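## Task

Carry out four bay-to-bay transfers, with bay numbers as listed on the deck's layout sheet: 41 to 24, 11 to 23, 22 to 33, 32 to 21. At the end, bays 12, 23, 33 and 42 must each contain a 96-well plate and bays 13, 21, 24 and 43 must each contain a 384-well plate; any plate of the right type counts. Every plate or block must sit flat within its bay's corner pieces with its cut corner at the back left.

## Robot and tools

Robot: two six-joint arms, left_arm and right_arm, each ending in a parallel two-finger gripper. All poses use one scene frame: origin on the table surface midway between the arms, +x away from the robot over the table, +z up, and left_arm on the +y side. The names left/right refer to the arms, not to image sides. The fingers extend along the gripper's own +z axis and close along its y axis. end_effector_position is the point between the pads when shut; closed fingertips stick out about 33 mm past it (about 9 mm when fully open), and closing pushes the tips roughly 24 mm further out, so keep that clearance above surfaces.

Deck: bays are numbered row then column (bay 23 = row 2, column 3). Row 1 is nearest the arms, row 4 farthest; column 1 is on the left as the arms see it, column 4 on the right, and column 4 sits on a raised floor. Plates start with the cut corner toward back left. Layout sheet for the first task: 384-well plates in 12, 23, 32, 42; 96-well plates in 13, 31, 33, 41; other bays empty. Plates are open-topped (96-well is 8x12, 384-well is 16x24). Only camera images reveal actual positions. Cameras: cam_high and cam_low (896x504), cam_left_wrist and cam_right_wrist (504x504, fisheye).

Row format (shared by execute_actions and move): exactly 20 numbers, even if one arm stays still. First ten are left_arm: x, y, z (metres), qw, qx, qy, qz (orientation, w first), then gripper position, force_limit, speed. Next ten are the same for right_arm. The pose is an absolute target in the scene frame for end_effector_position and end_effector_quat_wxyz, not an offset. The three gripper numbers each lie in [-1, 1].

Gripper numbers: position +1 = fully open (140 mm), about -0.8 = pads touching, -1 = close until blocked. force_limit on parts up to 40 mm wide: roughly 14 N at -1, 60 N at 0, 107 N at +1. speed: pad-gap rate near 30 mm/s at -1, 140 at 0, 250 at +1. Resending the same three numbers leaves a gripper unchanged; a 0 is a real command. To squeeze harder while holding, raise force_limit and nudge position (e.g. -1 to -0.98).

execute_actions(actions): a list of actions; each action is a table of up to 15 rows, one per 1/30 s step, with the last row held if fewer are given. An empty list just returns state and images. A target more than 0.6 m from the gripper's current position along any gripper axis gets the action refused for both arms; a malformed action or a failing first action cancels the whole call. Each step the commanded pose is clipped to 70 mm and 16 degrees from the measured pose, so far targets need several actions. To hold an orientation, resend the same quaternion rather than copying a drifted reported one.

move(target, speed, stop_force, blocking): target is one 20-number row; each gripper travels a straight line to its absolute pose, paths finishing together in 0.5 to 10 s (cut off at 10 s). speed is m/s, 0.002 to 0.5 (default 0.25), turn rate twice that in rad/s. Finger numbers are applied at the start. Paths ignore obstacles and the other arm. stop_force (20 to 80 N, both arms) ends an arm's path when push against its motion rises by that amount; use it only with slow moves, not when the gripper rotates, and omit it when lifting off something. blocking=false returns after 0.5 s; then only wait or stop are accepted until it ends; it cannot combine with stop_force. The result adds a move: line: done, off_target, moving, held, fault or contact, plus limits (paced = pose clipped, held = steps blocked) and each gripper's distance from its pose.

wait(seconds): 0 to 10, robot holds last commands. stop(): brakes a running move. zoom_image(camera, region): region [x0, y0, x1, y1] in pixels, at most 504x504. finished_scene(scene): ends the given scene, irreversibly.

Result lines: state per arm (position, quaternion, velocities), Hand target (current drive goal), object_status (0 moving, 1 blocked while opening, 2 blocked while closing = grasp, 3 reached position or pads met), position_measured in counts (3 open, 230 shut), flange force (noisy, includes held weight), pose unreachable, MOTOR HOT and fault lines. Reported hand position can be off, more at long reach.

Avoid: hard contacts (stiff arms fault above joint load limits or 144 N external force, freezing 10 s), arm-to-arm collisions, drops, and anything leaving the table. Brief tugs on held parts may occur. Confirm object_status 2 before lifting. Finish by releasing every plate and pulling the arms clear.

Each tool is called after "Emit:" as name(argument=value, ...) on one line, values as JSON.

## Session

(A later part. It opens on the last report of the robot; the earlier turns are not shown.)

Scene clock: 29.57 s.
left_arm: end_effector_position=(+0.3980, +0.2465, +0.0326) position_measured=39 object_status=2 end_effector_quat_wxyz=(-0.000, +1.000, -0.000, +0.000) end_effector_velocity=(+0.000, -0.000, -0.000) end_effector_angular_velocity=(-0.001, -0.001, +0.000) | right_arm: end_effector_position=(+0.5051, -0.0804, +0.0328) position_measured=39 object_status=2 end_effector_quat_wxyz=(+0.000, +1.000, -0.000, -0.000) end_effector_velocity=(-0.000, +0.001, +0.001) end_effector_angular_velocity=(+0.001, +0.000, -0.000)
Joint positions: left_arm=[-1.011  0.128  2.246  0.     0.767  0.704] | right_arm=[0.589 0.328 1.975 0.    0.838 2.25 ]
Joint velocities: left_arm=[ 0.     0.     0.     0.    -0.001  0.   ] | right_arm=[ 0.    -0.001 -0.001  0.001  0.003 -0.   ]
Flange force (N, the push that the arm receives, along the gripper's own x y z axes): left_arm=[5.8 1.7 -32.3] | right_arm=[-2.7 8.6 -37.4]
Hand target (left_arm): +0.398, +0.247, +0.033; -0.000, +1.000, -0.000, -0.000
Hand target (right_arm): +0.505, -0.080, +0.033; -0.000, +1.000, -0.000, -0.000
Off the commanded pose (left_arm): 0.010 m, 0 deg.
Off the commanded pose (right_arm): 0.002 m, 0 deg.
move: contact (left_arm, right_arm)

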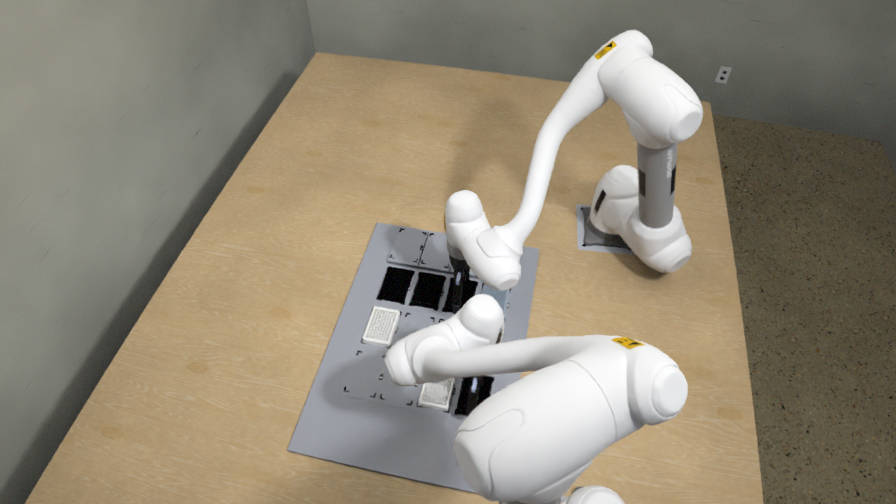

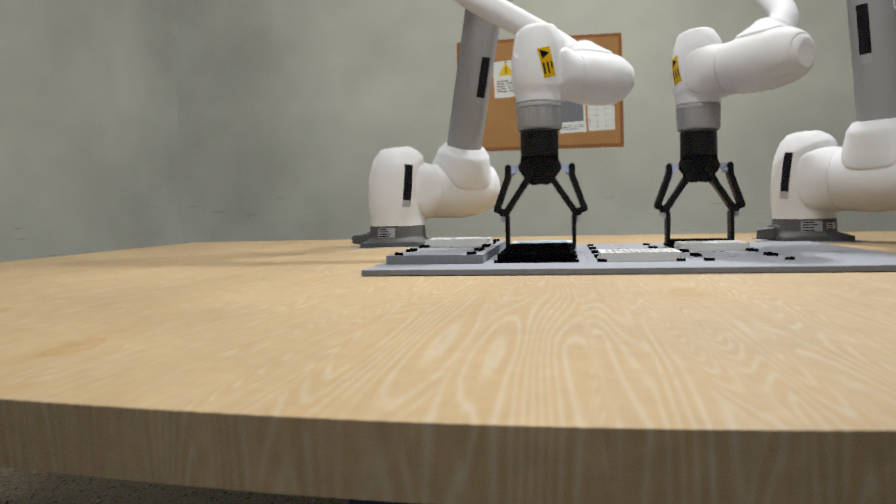

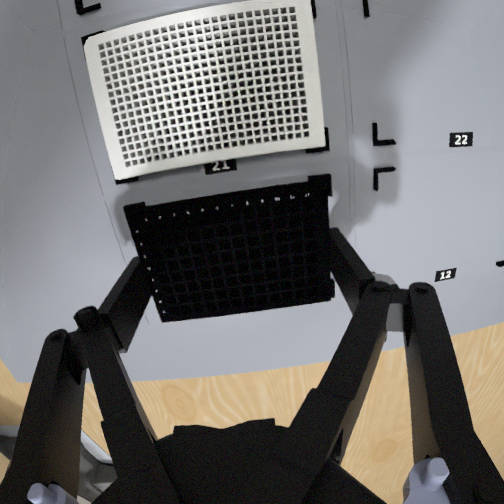

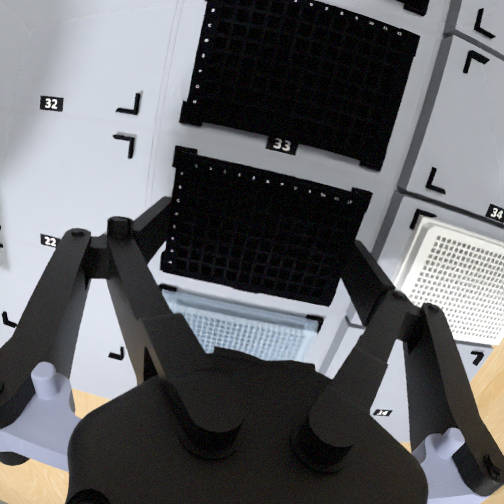

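Emit:
execute_actions(actions=[[[0.398,0.2465,0.034,0,1,0,0,-0.98,-0.2,-0.5,0.5052,-0.0803,0.0335,0,1,0,0,0.93,-0.2,0],[0.398,0.2465,0.036,0,1,0,0,-0.98,-0.2,-0.5,0.5052,-0.0803,0.0335,0,1,0,0,0.93,-0.2,0],[0.398,0.2465,0.038,0,1,0,0,-0.98,-0.2,-0.5,0.5052,-0.0803,0.0335,0,1,0,0,0.93,-0.2,0],[0.398,0.2465,0.04,0,1,0,0,-0.98,-0.2,-0.5,0.5052,-0.0803,0.0335,0,1,0,0,0.93,-0.2,0],[0.398,0.2465,0.042,0,1,0,0,-0.98,-0.2,-0.5,0.5052,-0.0803,0.0335,0,1,0,0,0.93,-0.2,0],[0.398,0.2465,0.043,0,1,0,0,-0.98,-0.2,-0.5,0.5052,-0.0803,0.0335,0,1,0,0,0.93,-0.2,0],[0.398,0.2465,0.043,0,1,0,0,-0.98,-0.2,-0.5,0.5052,-0.0803,0.04,0,1,0,0,0.93,-0.2,0],[0.398,0.2465,0.043,0,1,0,0,-0.98,-0.2,-0.5,0.5052,-0.0803,0.05,0,1,0,0,0.93,-0.2,0],[0.398,0.2465,0.043,0,1,0,0,-0.98,-0.2,-0.5,0.5052,-0.0803,0.06,0,1,0,0,0.93,-0.2,0],[0.398,0.2465,0.043,0,1,0,0,-0.98,-0.2,-0.5,0.5052,-0.0803,0.068,0,1,0,0,0.93,-0.2,0]]])

Emit:
move(target=[0.398,0.0825,0.043,0,1,0,0,-0.98,-0.2,-0.5,0.52,-0.40,0.11,0,1,0,0,0.93,-0.2,0], speed=0.4)

Scene clock: 30.73 s.
left_arm: end_effector_position=(+0.3980, +0.2465, +0.0430) position_measured=39 object_status=2 end_effector_quat_wxyz=(-0.000, +1.000, +0.000, -0.000) end_effector_velocity=(-0.000, -0.000, +0.000) end_effector_angular_velocity=(+0.000, -0.000, -0.000) | right_arm: end_effector_position=(+0.5052, -0.0803, +0.0681) position_measured=12 object_status=3 end_effector_quat_wxyz=(-0.000, +1.000, +0.000, +0.000) end_effector_velocity=(-0.001, -0.001, -0.000) end_effector_angular_velocity=(-0.002, +0.003, -0.000)
Joint positions: left_arm=[-1.011  0.113  2.238  0.     0.791  0.704] | right_arm=[0.589 0.289 1.95  0.    0.903 2.25 ]
Joint velocities: left_arm=[-0.001 -0.    -0.     0.001  0.    -0.001] | right_arm=[-0.    -0.     0.001  0.     0.003 -0.   ]
Flange force (N, the push that the arm receives, along the gripper's own x y z axes): left_arm=[1.0 4.5 0.8] | right_arm=[-7.6 9.3 -8.7]
Hand target (left_arm): +0.398, +0.247, +0.043; -0.000, +1.000, +0.000, +0.000
Hand target (right_arm): +0.505, -0.080, +0.068; -0.000, +1.000, +0.000, -0.000
Off the commanded pose (left_arm): 0.000 m, 0 deg.
Off the commanded pose (right_arm): 0.000 m, 0 deg.

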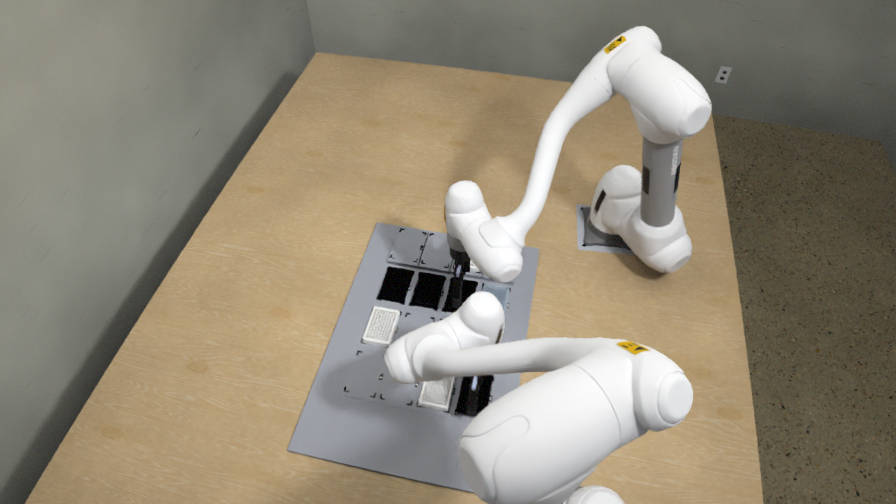

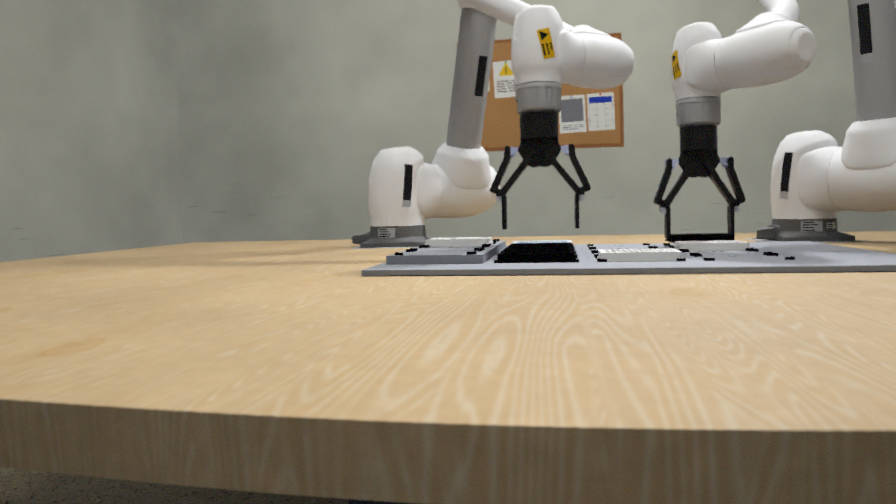

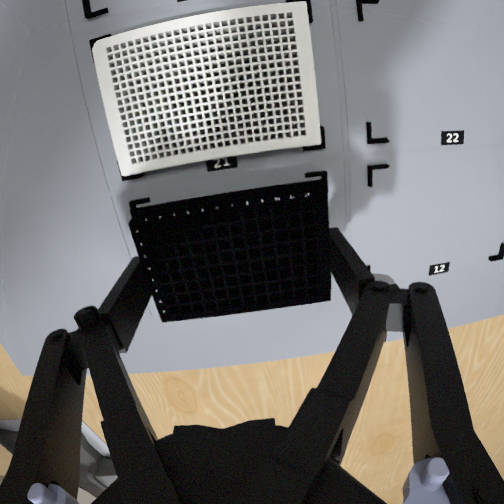

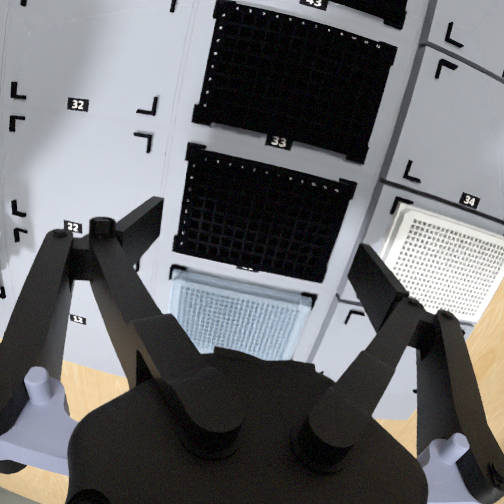

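Scene clock: 32.03 s.
left_arm: end_effector_position=(+0.3981, +0.0825, +0.0430) position_measured=39 object_status=2 end_effector_quat_wxyz=(+0.000, +1.000, +0.000, +0.000) end_effector_velocity=(-0.000, +0.001, -0.000) end_effector_angular_velocity=(+0.002, +0.002, -0.000) | right_arm: end_effector_position=(+0.5206, -0.4004, +0.1098) position_measured=12 object_status=3 end_effector_quat_wxyz=(+0.001, +1.000, -0.000, +0.000) end_effector_velocity=(+0.000, +0.000, -0.000) end_effector_angular_velocity=(+0.001, -0.000, -0.000)
Joint positions: left_arm=[-1.189  0.29   2.006 -0.     0.845  0.526] | right_arm=[ 0.034  0.046  2.155 -0.002  0.94   1.697]
Joint velocities: left_arm=[-0.     0.001 -0.    -0.     0.002  0.   ] | right_arm=[-0.     0.    -0.     0.001 -0.    -0.   ]
Flange force (N, the push that the arm receives, along the gripper's own x y z axes): left_arm=[2.1 -1.1 -0.7] | right_arm=[-8.2 5.7 -3.0]
Hand target (left_arm): +0.398, +0.082, +0.043; +0.000, +1.000, +0.000, +0.000
Hand target (right_arm): +0.521, -0.400, +0.110; +0.001, +1.000, +0.000, +0.000
Off the commanded pose (left_arm): 0.000 m, 0 deg.
Off the commanded pose (right_arm): 0.001 m, 0 deg.
move: done

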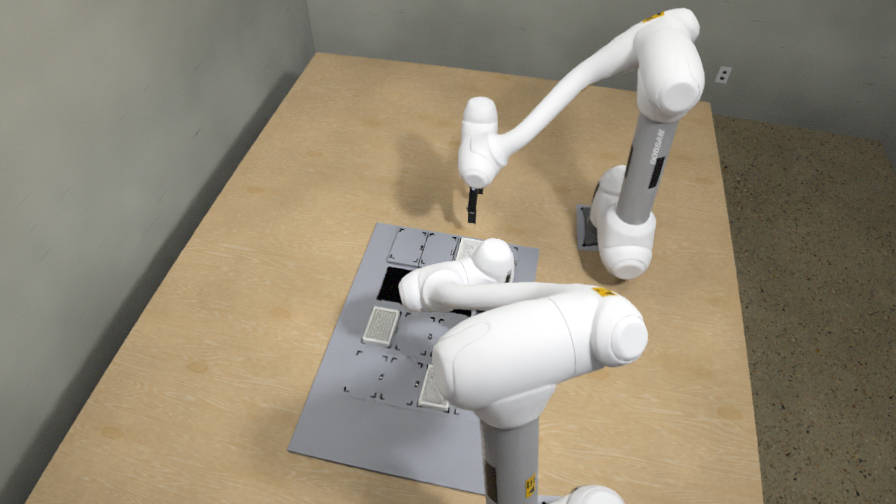

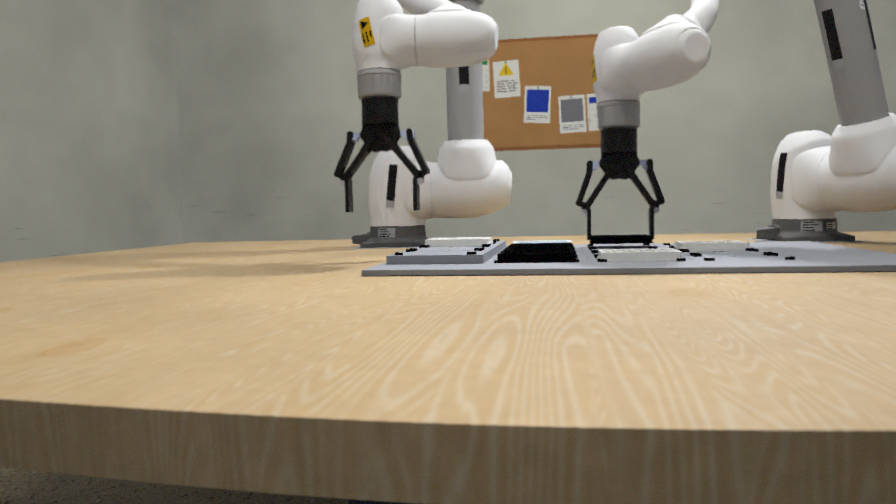

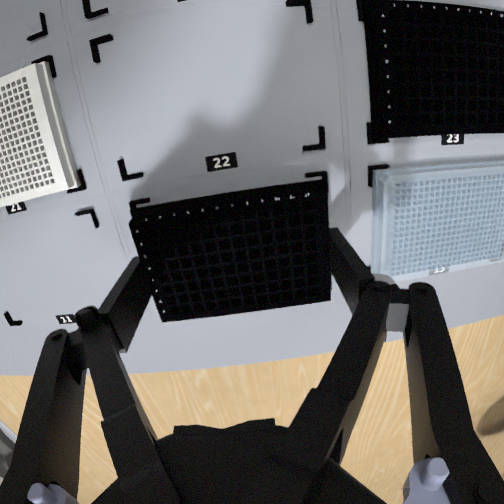

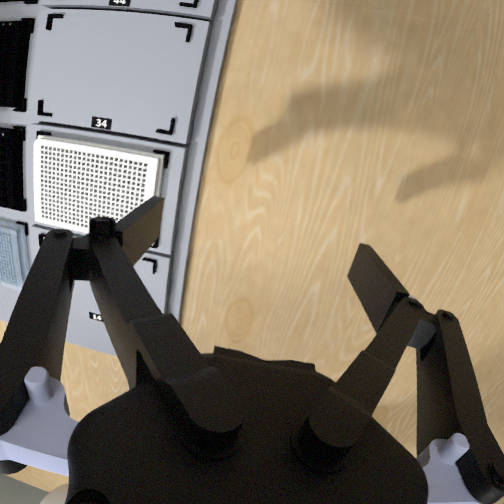

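Emit:
move(target=[0.398,0.0825,0.0305,0,1,0,0,-0.98,-0.2,-0.5,0.5206,-0.4004,0.1098,0,1,0,0,0.93,-0.2,0], speed=0.02, stop_force=20)

Scene clock: 33.10 s.
left_arm: end_effector_position=(+0.3980, +0.0826, +0.0325) position_measured=39 object_status=2 end_effector_quat_wxyz=(-0.000, +1.000, -0.000, -0.000) end_effector_velocity=(+0.002, -0.001, +0.003) end_effector_angular_velocity=(-0.004, -0.003, +0.000) | right_arm: end_effector_position=(+0.5206, -0.4004, +0.1098) position_measured=12 object_status=3 end_effector_quat_wxyz=(+0.000, +1.000, +0.000, +0.000) end_effector_velocity=(-0.000, -0.000, +0.000) end_effector_angular_velocity=(+0.001, -0.001, -0.002)
Joint positions: left_arm=[-1.189  0.303  2.014 -0.     0.825  0.526] | right_arm=[ 0.033  0.046  2.155 -0.     0.94   1.694]
Joint velocities: left_arm=[ 0.001 -0.003 -0.003  0.001  0.     0.001] | right_arm=[-0.001 -0.001  0.001  0.001 -0.     0.001]
Flange force (N, the push that the arm receives, along the gripper's own x y z axes): left_arm=[2.9 5.2 -0.1] | right_arm=[-9.7 4.8 -4.3]
Hand target (left_arm): +0.398, +0.082, +0.033; +0.000, +1.000, -0.000, +0.000
Hand target (right_arm): +0.521, -0.400, +0.110; +0.000, +1.000, -0.000, -0.000
Off the commanded pose (left_arm): 0.002 m, 0 deg.
Off the commanded pose (right_arm): 0.000 m, 0 deg.
move: contact (left_arm)

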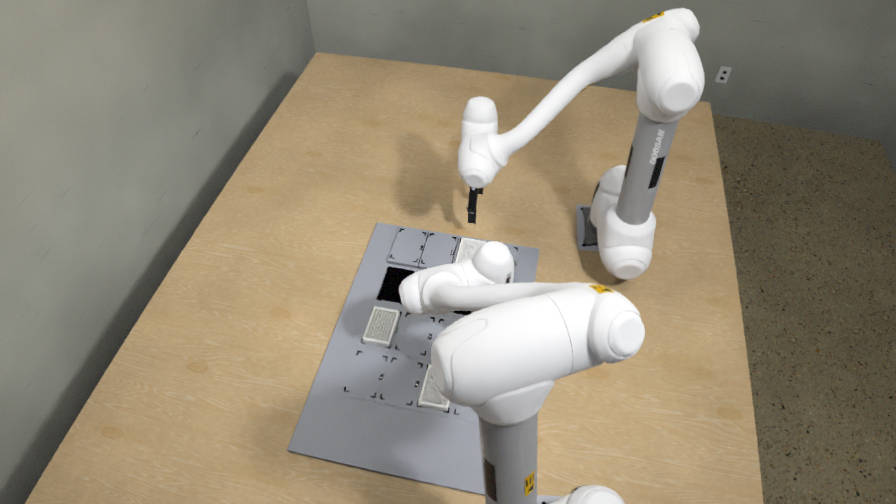

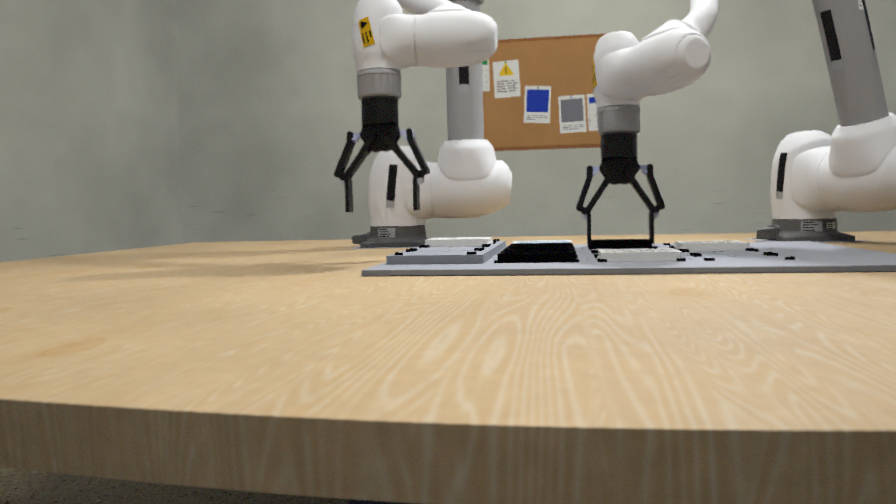

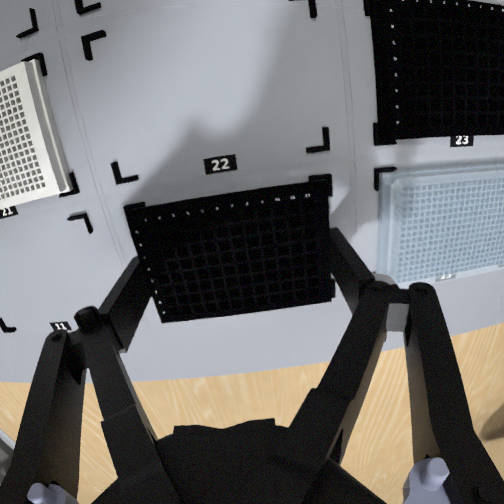

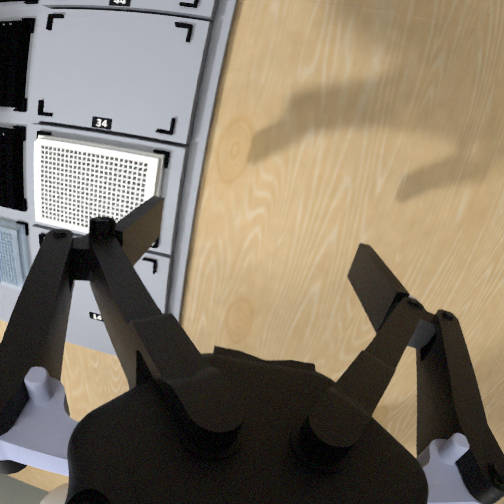

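Emit:
execute_actions(actions=[[[0.398,0.0825,0.033,0,1,0,0,1,-0.2,0,0.5206,-0.4004,0.1098,0,1,0,0,0.93,-0.2,0],[0.398,0.0825,0.033,0,1,0,0,1,-0.2,0,0.5206,-0.4004,0.1098,0,1,0,0,0.93,-0.2,0],[0.398,0.0825,0.033,0,1,0,0,1,-0.2,0,0.5206,-0.4004,0.1098,0,1,0,0,0.93,-0.2,0],[0.398,0.0825,0.033,0,1,0,0,1,-0.2,0,0.5206,-0.4004,0.1098,0,1,0,0,0.93,-0.2,0],[0.398,0.0825,0.033,0,1,0,0,1,-0.2,0,0.5206,-0.4004,0.1098,0,1,0,0,0.93,-0.2,0],[0.398,0.0825,0.033,0,1,0,0,1,-0.2,0,0.5206,-0.4004,0.1098,0,1,0,0,0.93,-0.2,0],[0.398,0.0825,0.04,0,1,0,0,1,-0.2,0,0.5206,-0.4004,0.1098,0,1,0,0,0.93,-0.2,0],[0.398,0.0825,0.05,0,1,0,0,1,-0.2,0,0.5206,-0.4004,0.1098,0,1,0,0,0.93,-0.2,0],[0.398,0.0825,0.065,0,1,0,0,1,-0.2,0,0.5206,-0.4004,0.1098,0,1,0,0,0.93,-0.2,0]]])

Emit:
move(target=[0.36,0.2,0.27,0,1,0,0,1,-0.2,0,0.5206,-0.4004,0.1098,0,1,0,0,0.93,-0.2,0], speed=0.4)

Emit:
zoom_image(camera="cam_left_wrist", region=[150,0,504,280])

Scene clock: 35.17 s.
left_arm: end_effector_position=(+0.3980, +0.0825, +0.0650) position_measured=3 object_status=3 end_effector_quat_wxyz=(+0.000, +1.000, -0.000, +0.000) end_effector_velocity=(-0.001, +0.001, -0.002) end_effector_angular_velocity=(+0.006, +0.004, +0.001) | right_arm: end_effector_position=(+0.5206, -0.4004, +0.1098) position_measured=12 object_status=3 end_effector_quat_wxyz=(+0.000, +1.000, +0.000, -0.000) end_effector_velocity=(+0.001, -0.000, +0.000) end_effector_angular_velocity=(-0.000, -0.001, -0.000)
Joint positions: left_arm=[-1.189  0.265  1.99   0.     0.887  0.526] | right_arm=[0.033 0.046 2.155 0.    0.94  1.694]
Joint velocities: left_arm=[ 0.     0.004  0.     0.     0.003 -0.001] | right_arm=[-0.     0.    -0.001 -0.001 -0.     0.   ]
Flange force (N, the push that the arm receives, along the gripper's own x y z axes): left_arm=[0.7 9.2 2.4] | right_arm=[-11.7 4.2 -6.8]
Hand target (left_arm): +0.398, +0.082, +0.065; -0.000, +1.000, +0.000, +0.000
Hand target (right_arm): +0.521, -0.400, +0.110; +0.000, +1.000, -0.000, -0.000
Off the commanded pose (left_arm): 0.000 m, 0 deg.
Off the commanded pose (right_arm): 0.000 m, 0 deg.

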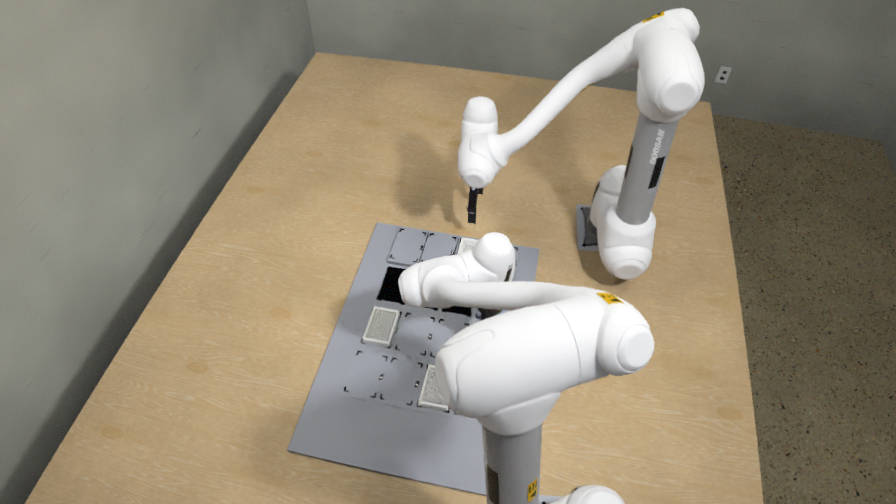

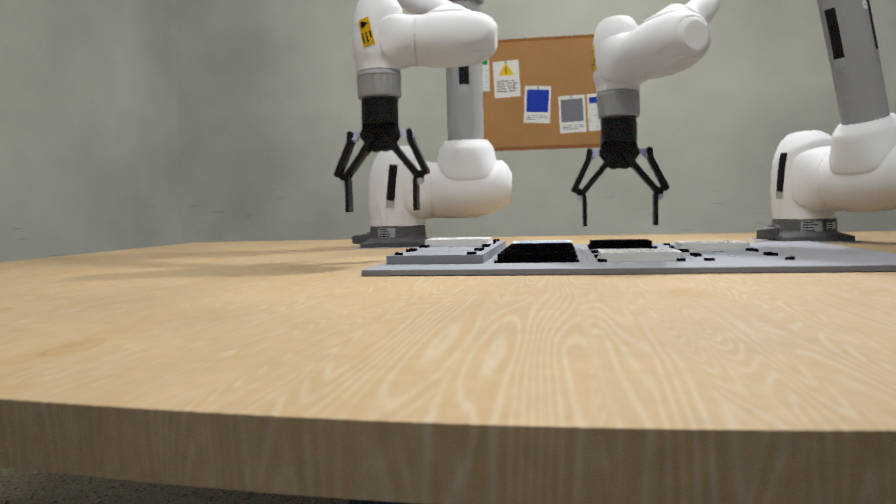

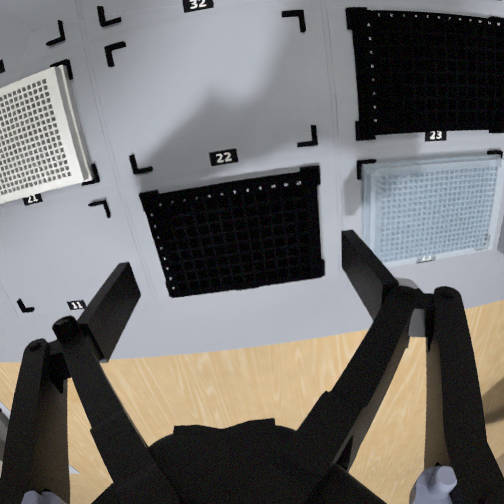

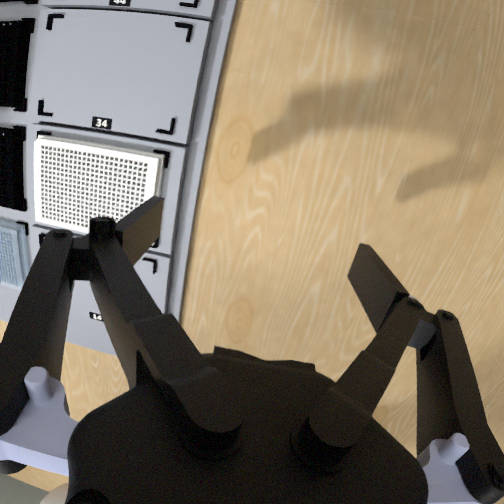

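Scene clock: 36.20 s.
left_arm: end_effector_position=(+0.3601, +0.2000, +0.2699) position_measured=3 object_status=3 end_effector_quat_wxyz=(-0.000, +1.000, +0.000, +0.000) end_effector_velocity=(-0.000, -0.000, +0.000) end_effector_angular_velocity=(+0.000, +0.000, -0.001) | right_arm: end_effector_position=(+0.5206, -0.4004, +0.1098) position_measured=12 object_status=3 end_effector_quat_wxyz=(+0.000, +1.000, -0.000, -0.000) end_effector_velocity=(+0.000, +0.000, -0.000) end_effector_angular_velocity=(+0.000, +0.000, -0.000)
Joint positions: left_arm=[-1.134 -0.09   1.965  0.     1.267  0.58 ] | right_arm=[0.033 0.046 2.155 0.    0.94  1.694]
Joint velocities: left_arm=[-0.     0.    -0.    -0.     0.     0.001] | right_arm=[ 0.     0.001 -0.001  0.    -0.     0.001]
Flange force (N, the push that the arm receives, along the gripper's own x y z axes): left_arm=[1.4 1.0 0.6] | right_arm=[-5.9 3.0 -2.8]
Hand target (left_arm): +0.360, +0.200, +0.270; -0.000, +1.000, +0.000, +0.000
Hand target (right_arm): +0.521, -0.400, +0.110; -0.000, +1.000, +0.000, -0.000
Off the commanded pose (left_arm): 0.000 m, 0 deg.
Off the commanded pose (right_arm): 0.000 m, 0 deg.
move: done

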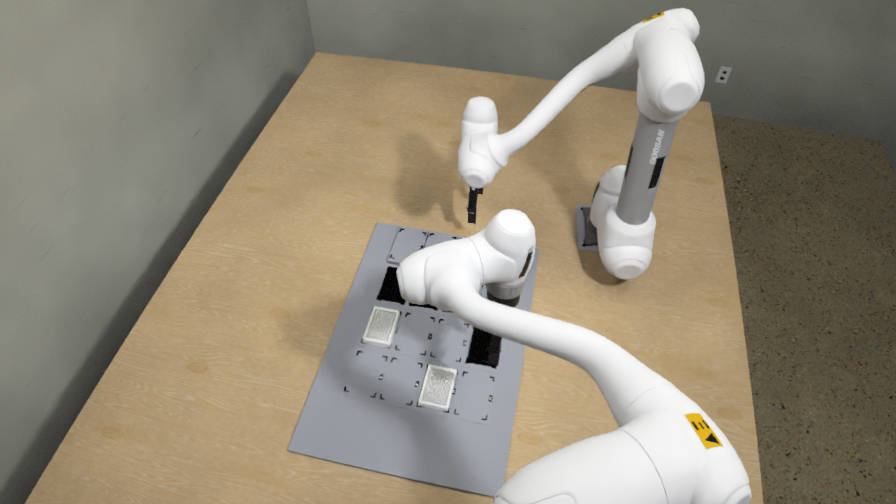

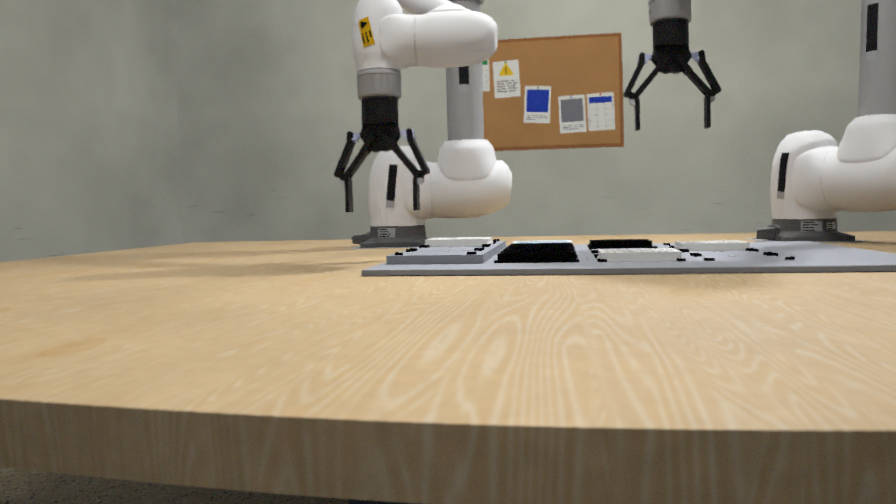

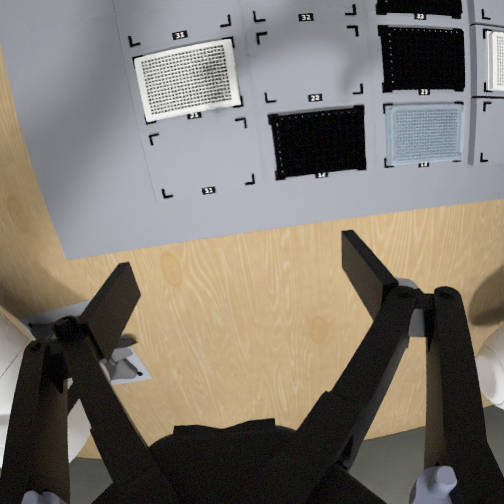

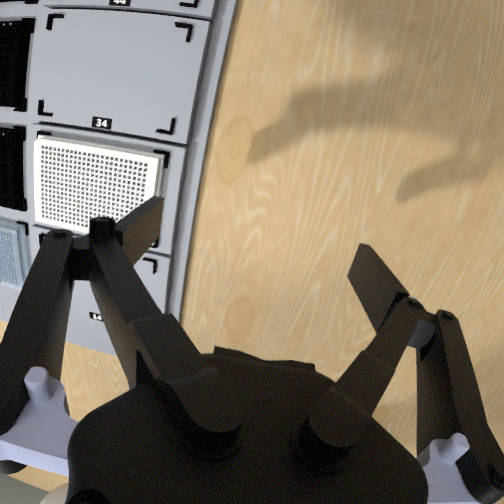

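Region (150, 0, 504, 280) of cam_left_wrist's 504x504 image, scaled by 1.424, with more detail than that image has; it fills the top 399 rows of this view, and the rest is white.

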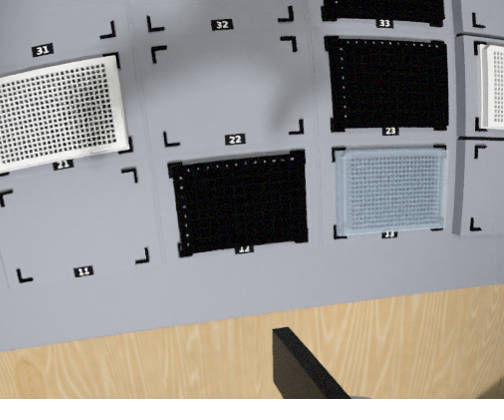

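Emit:
finished_scene(scene=2)

The scene is finished: the task was done.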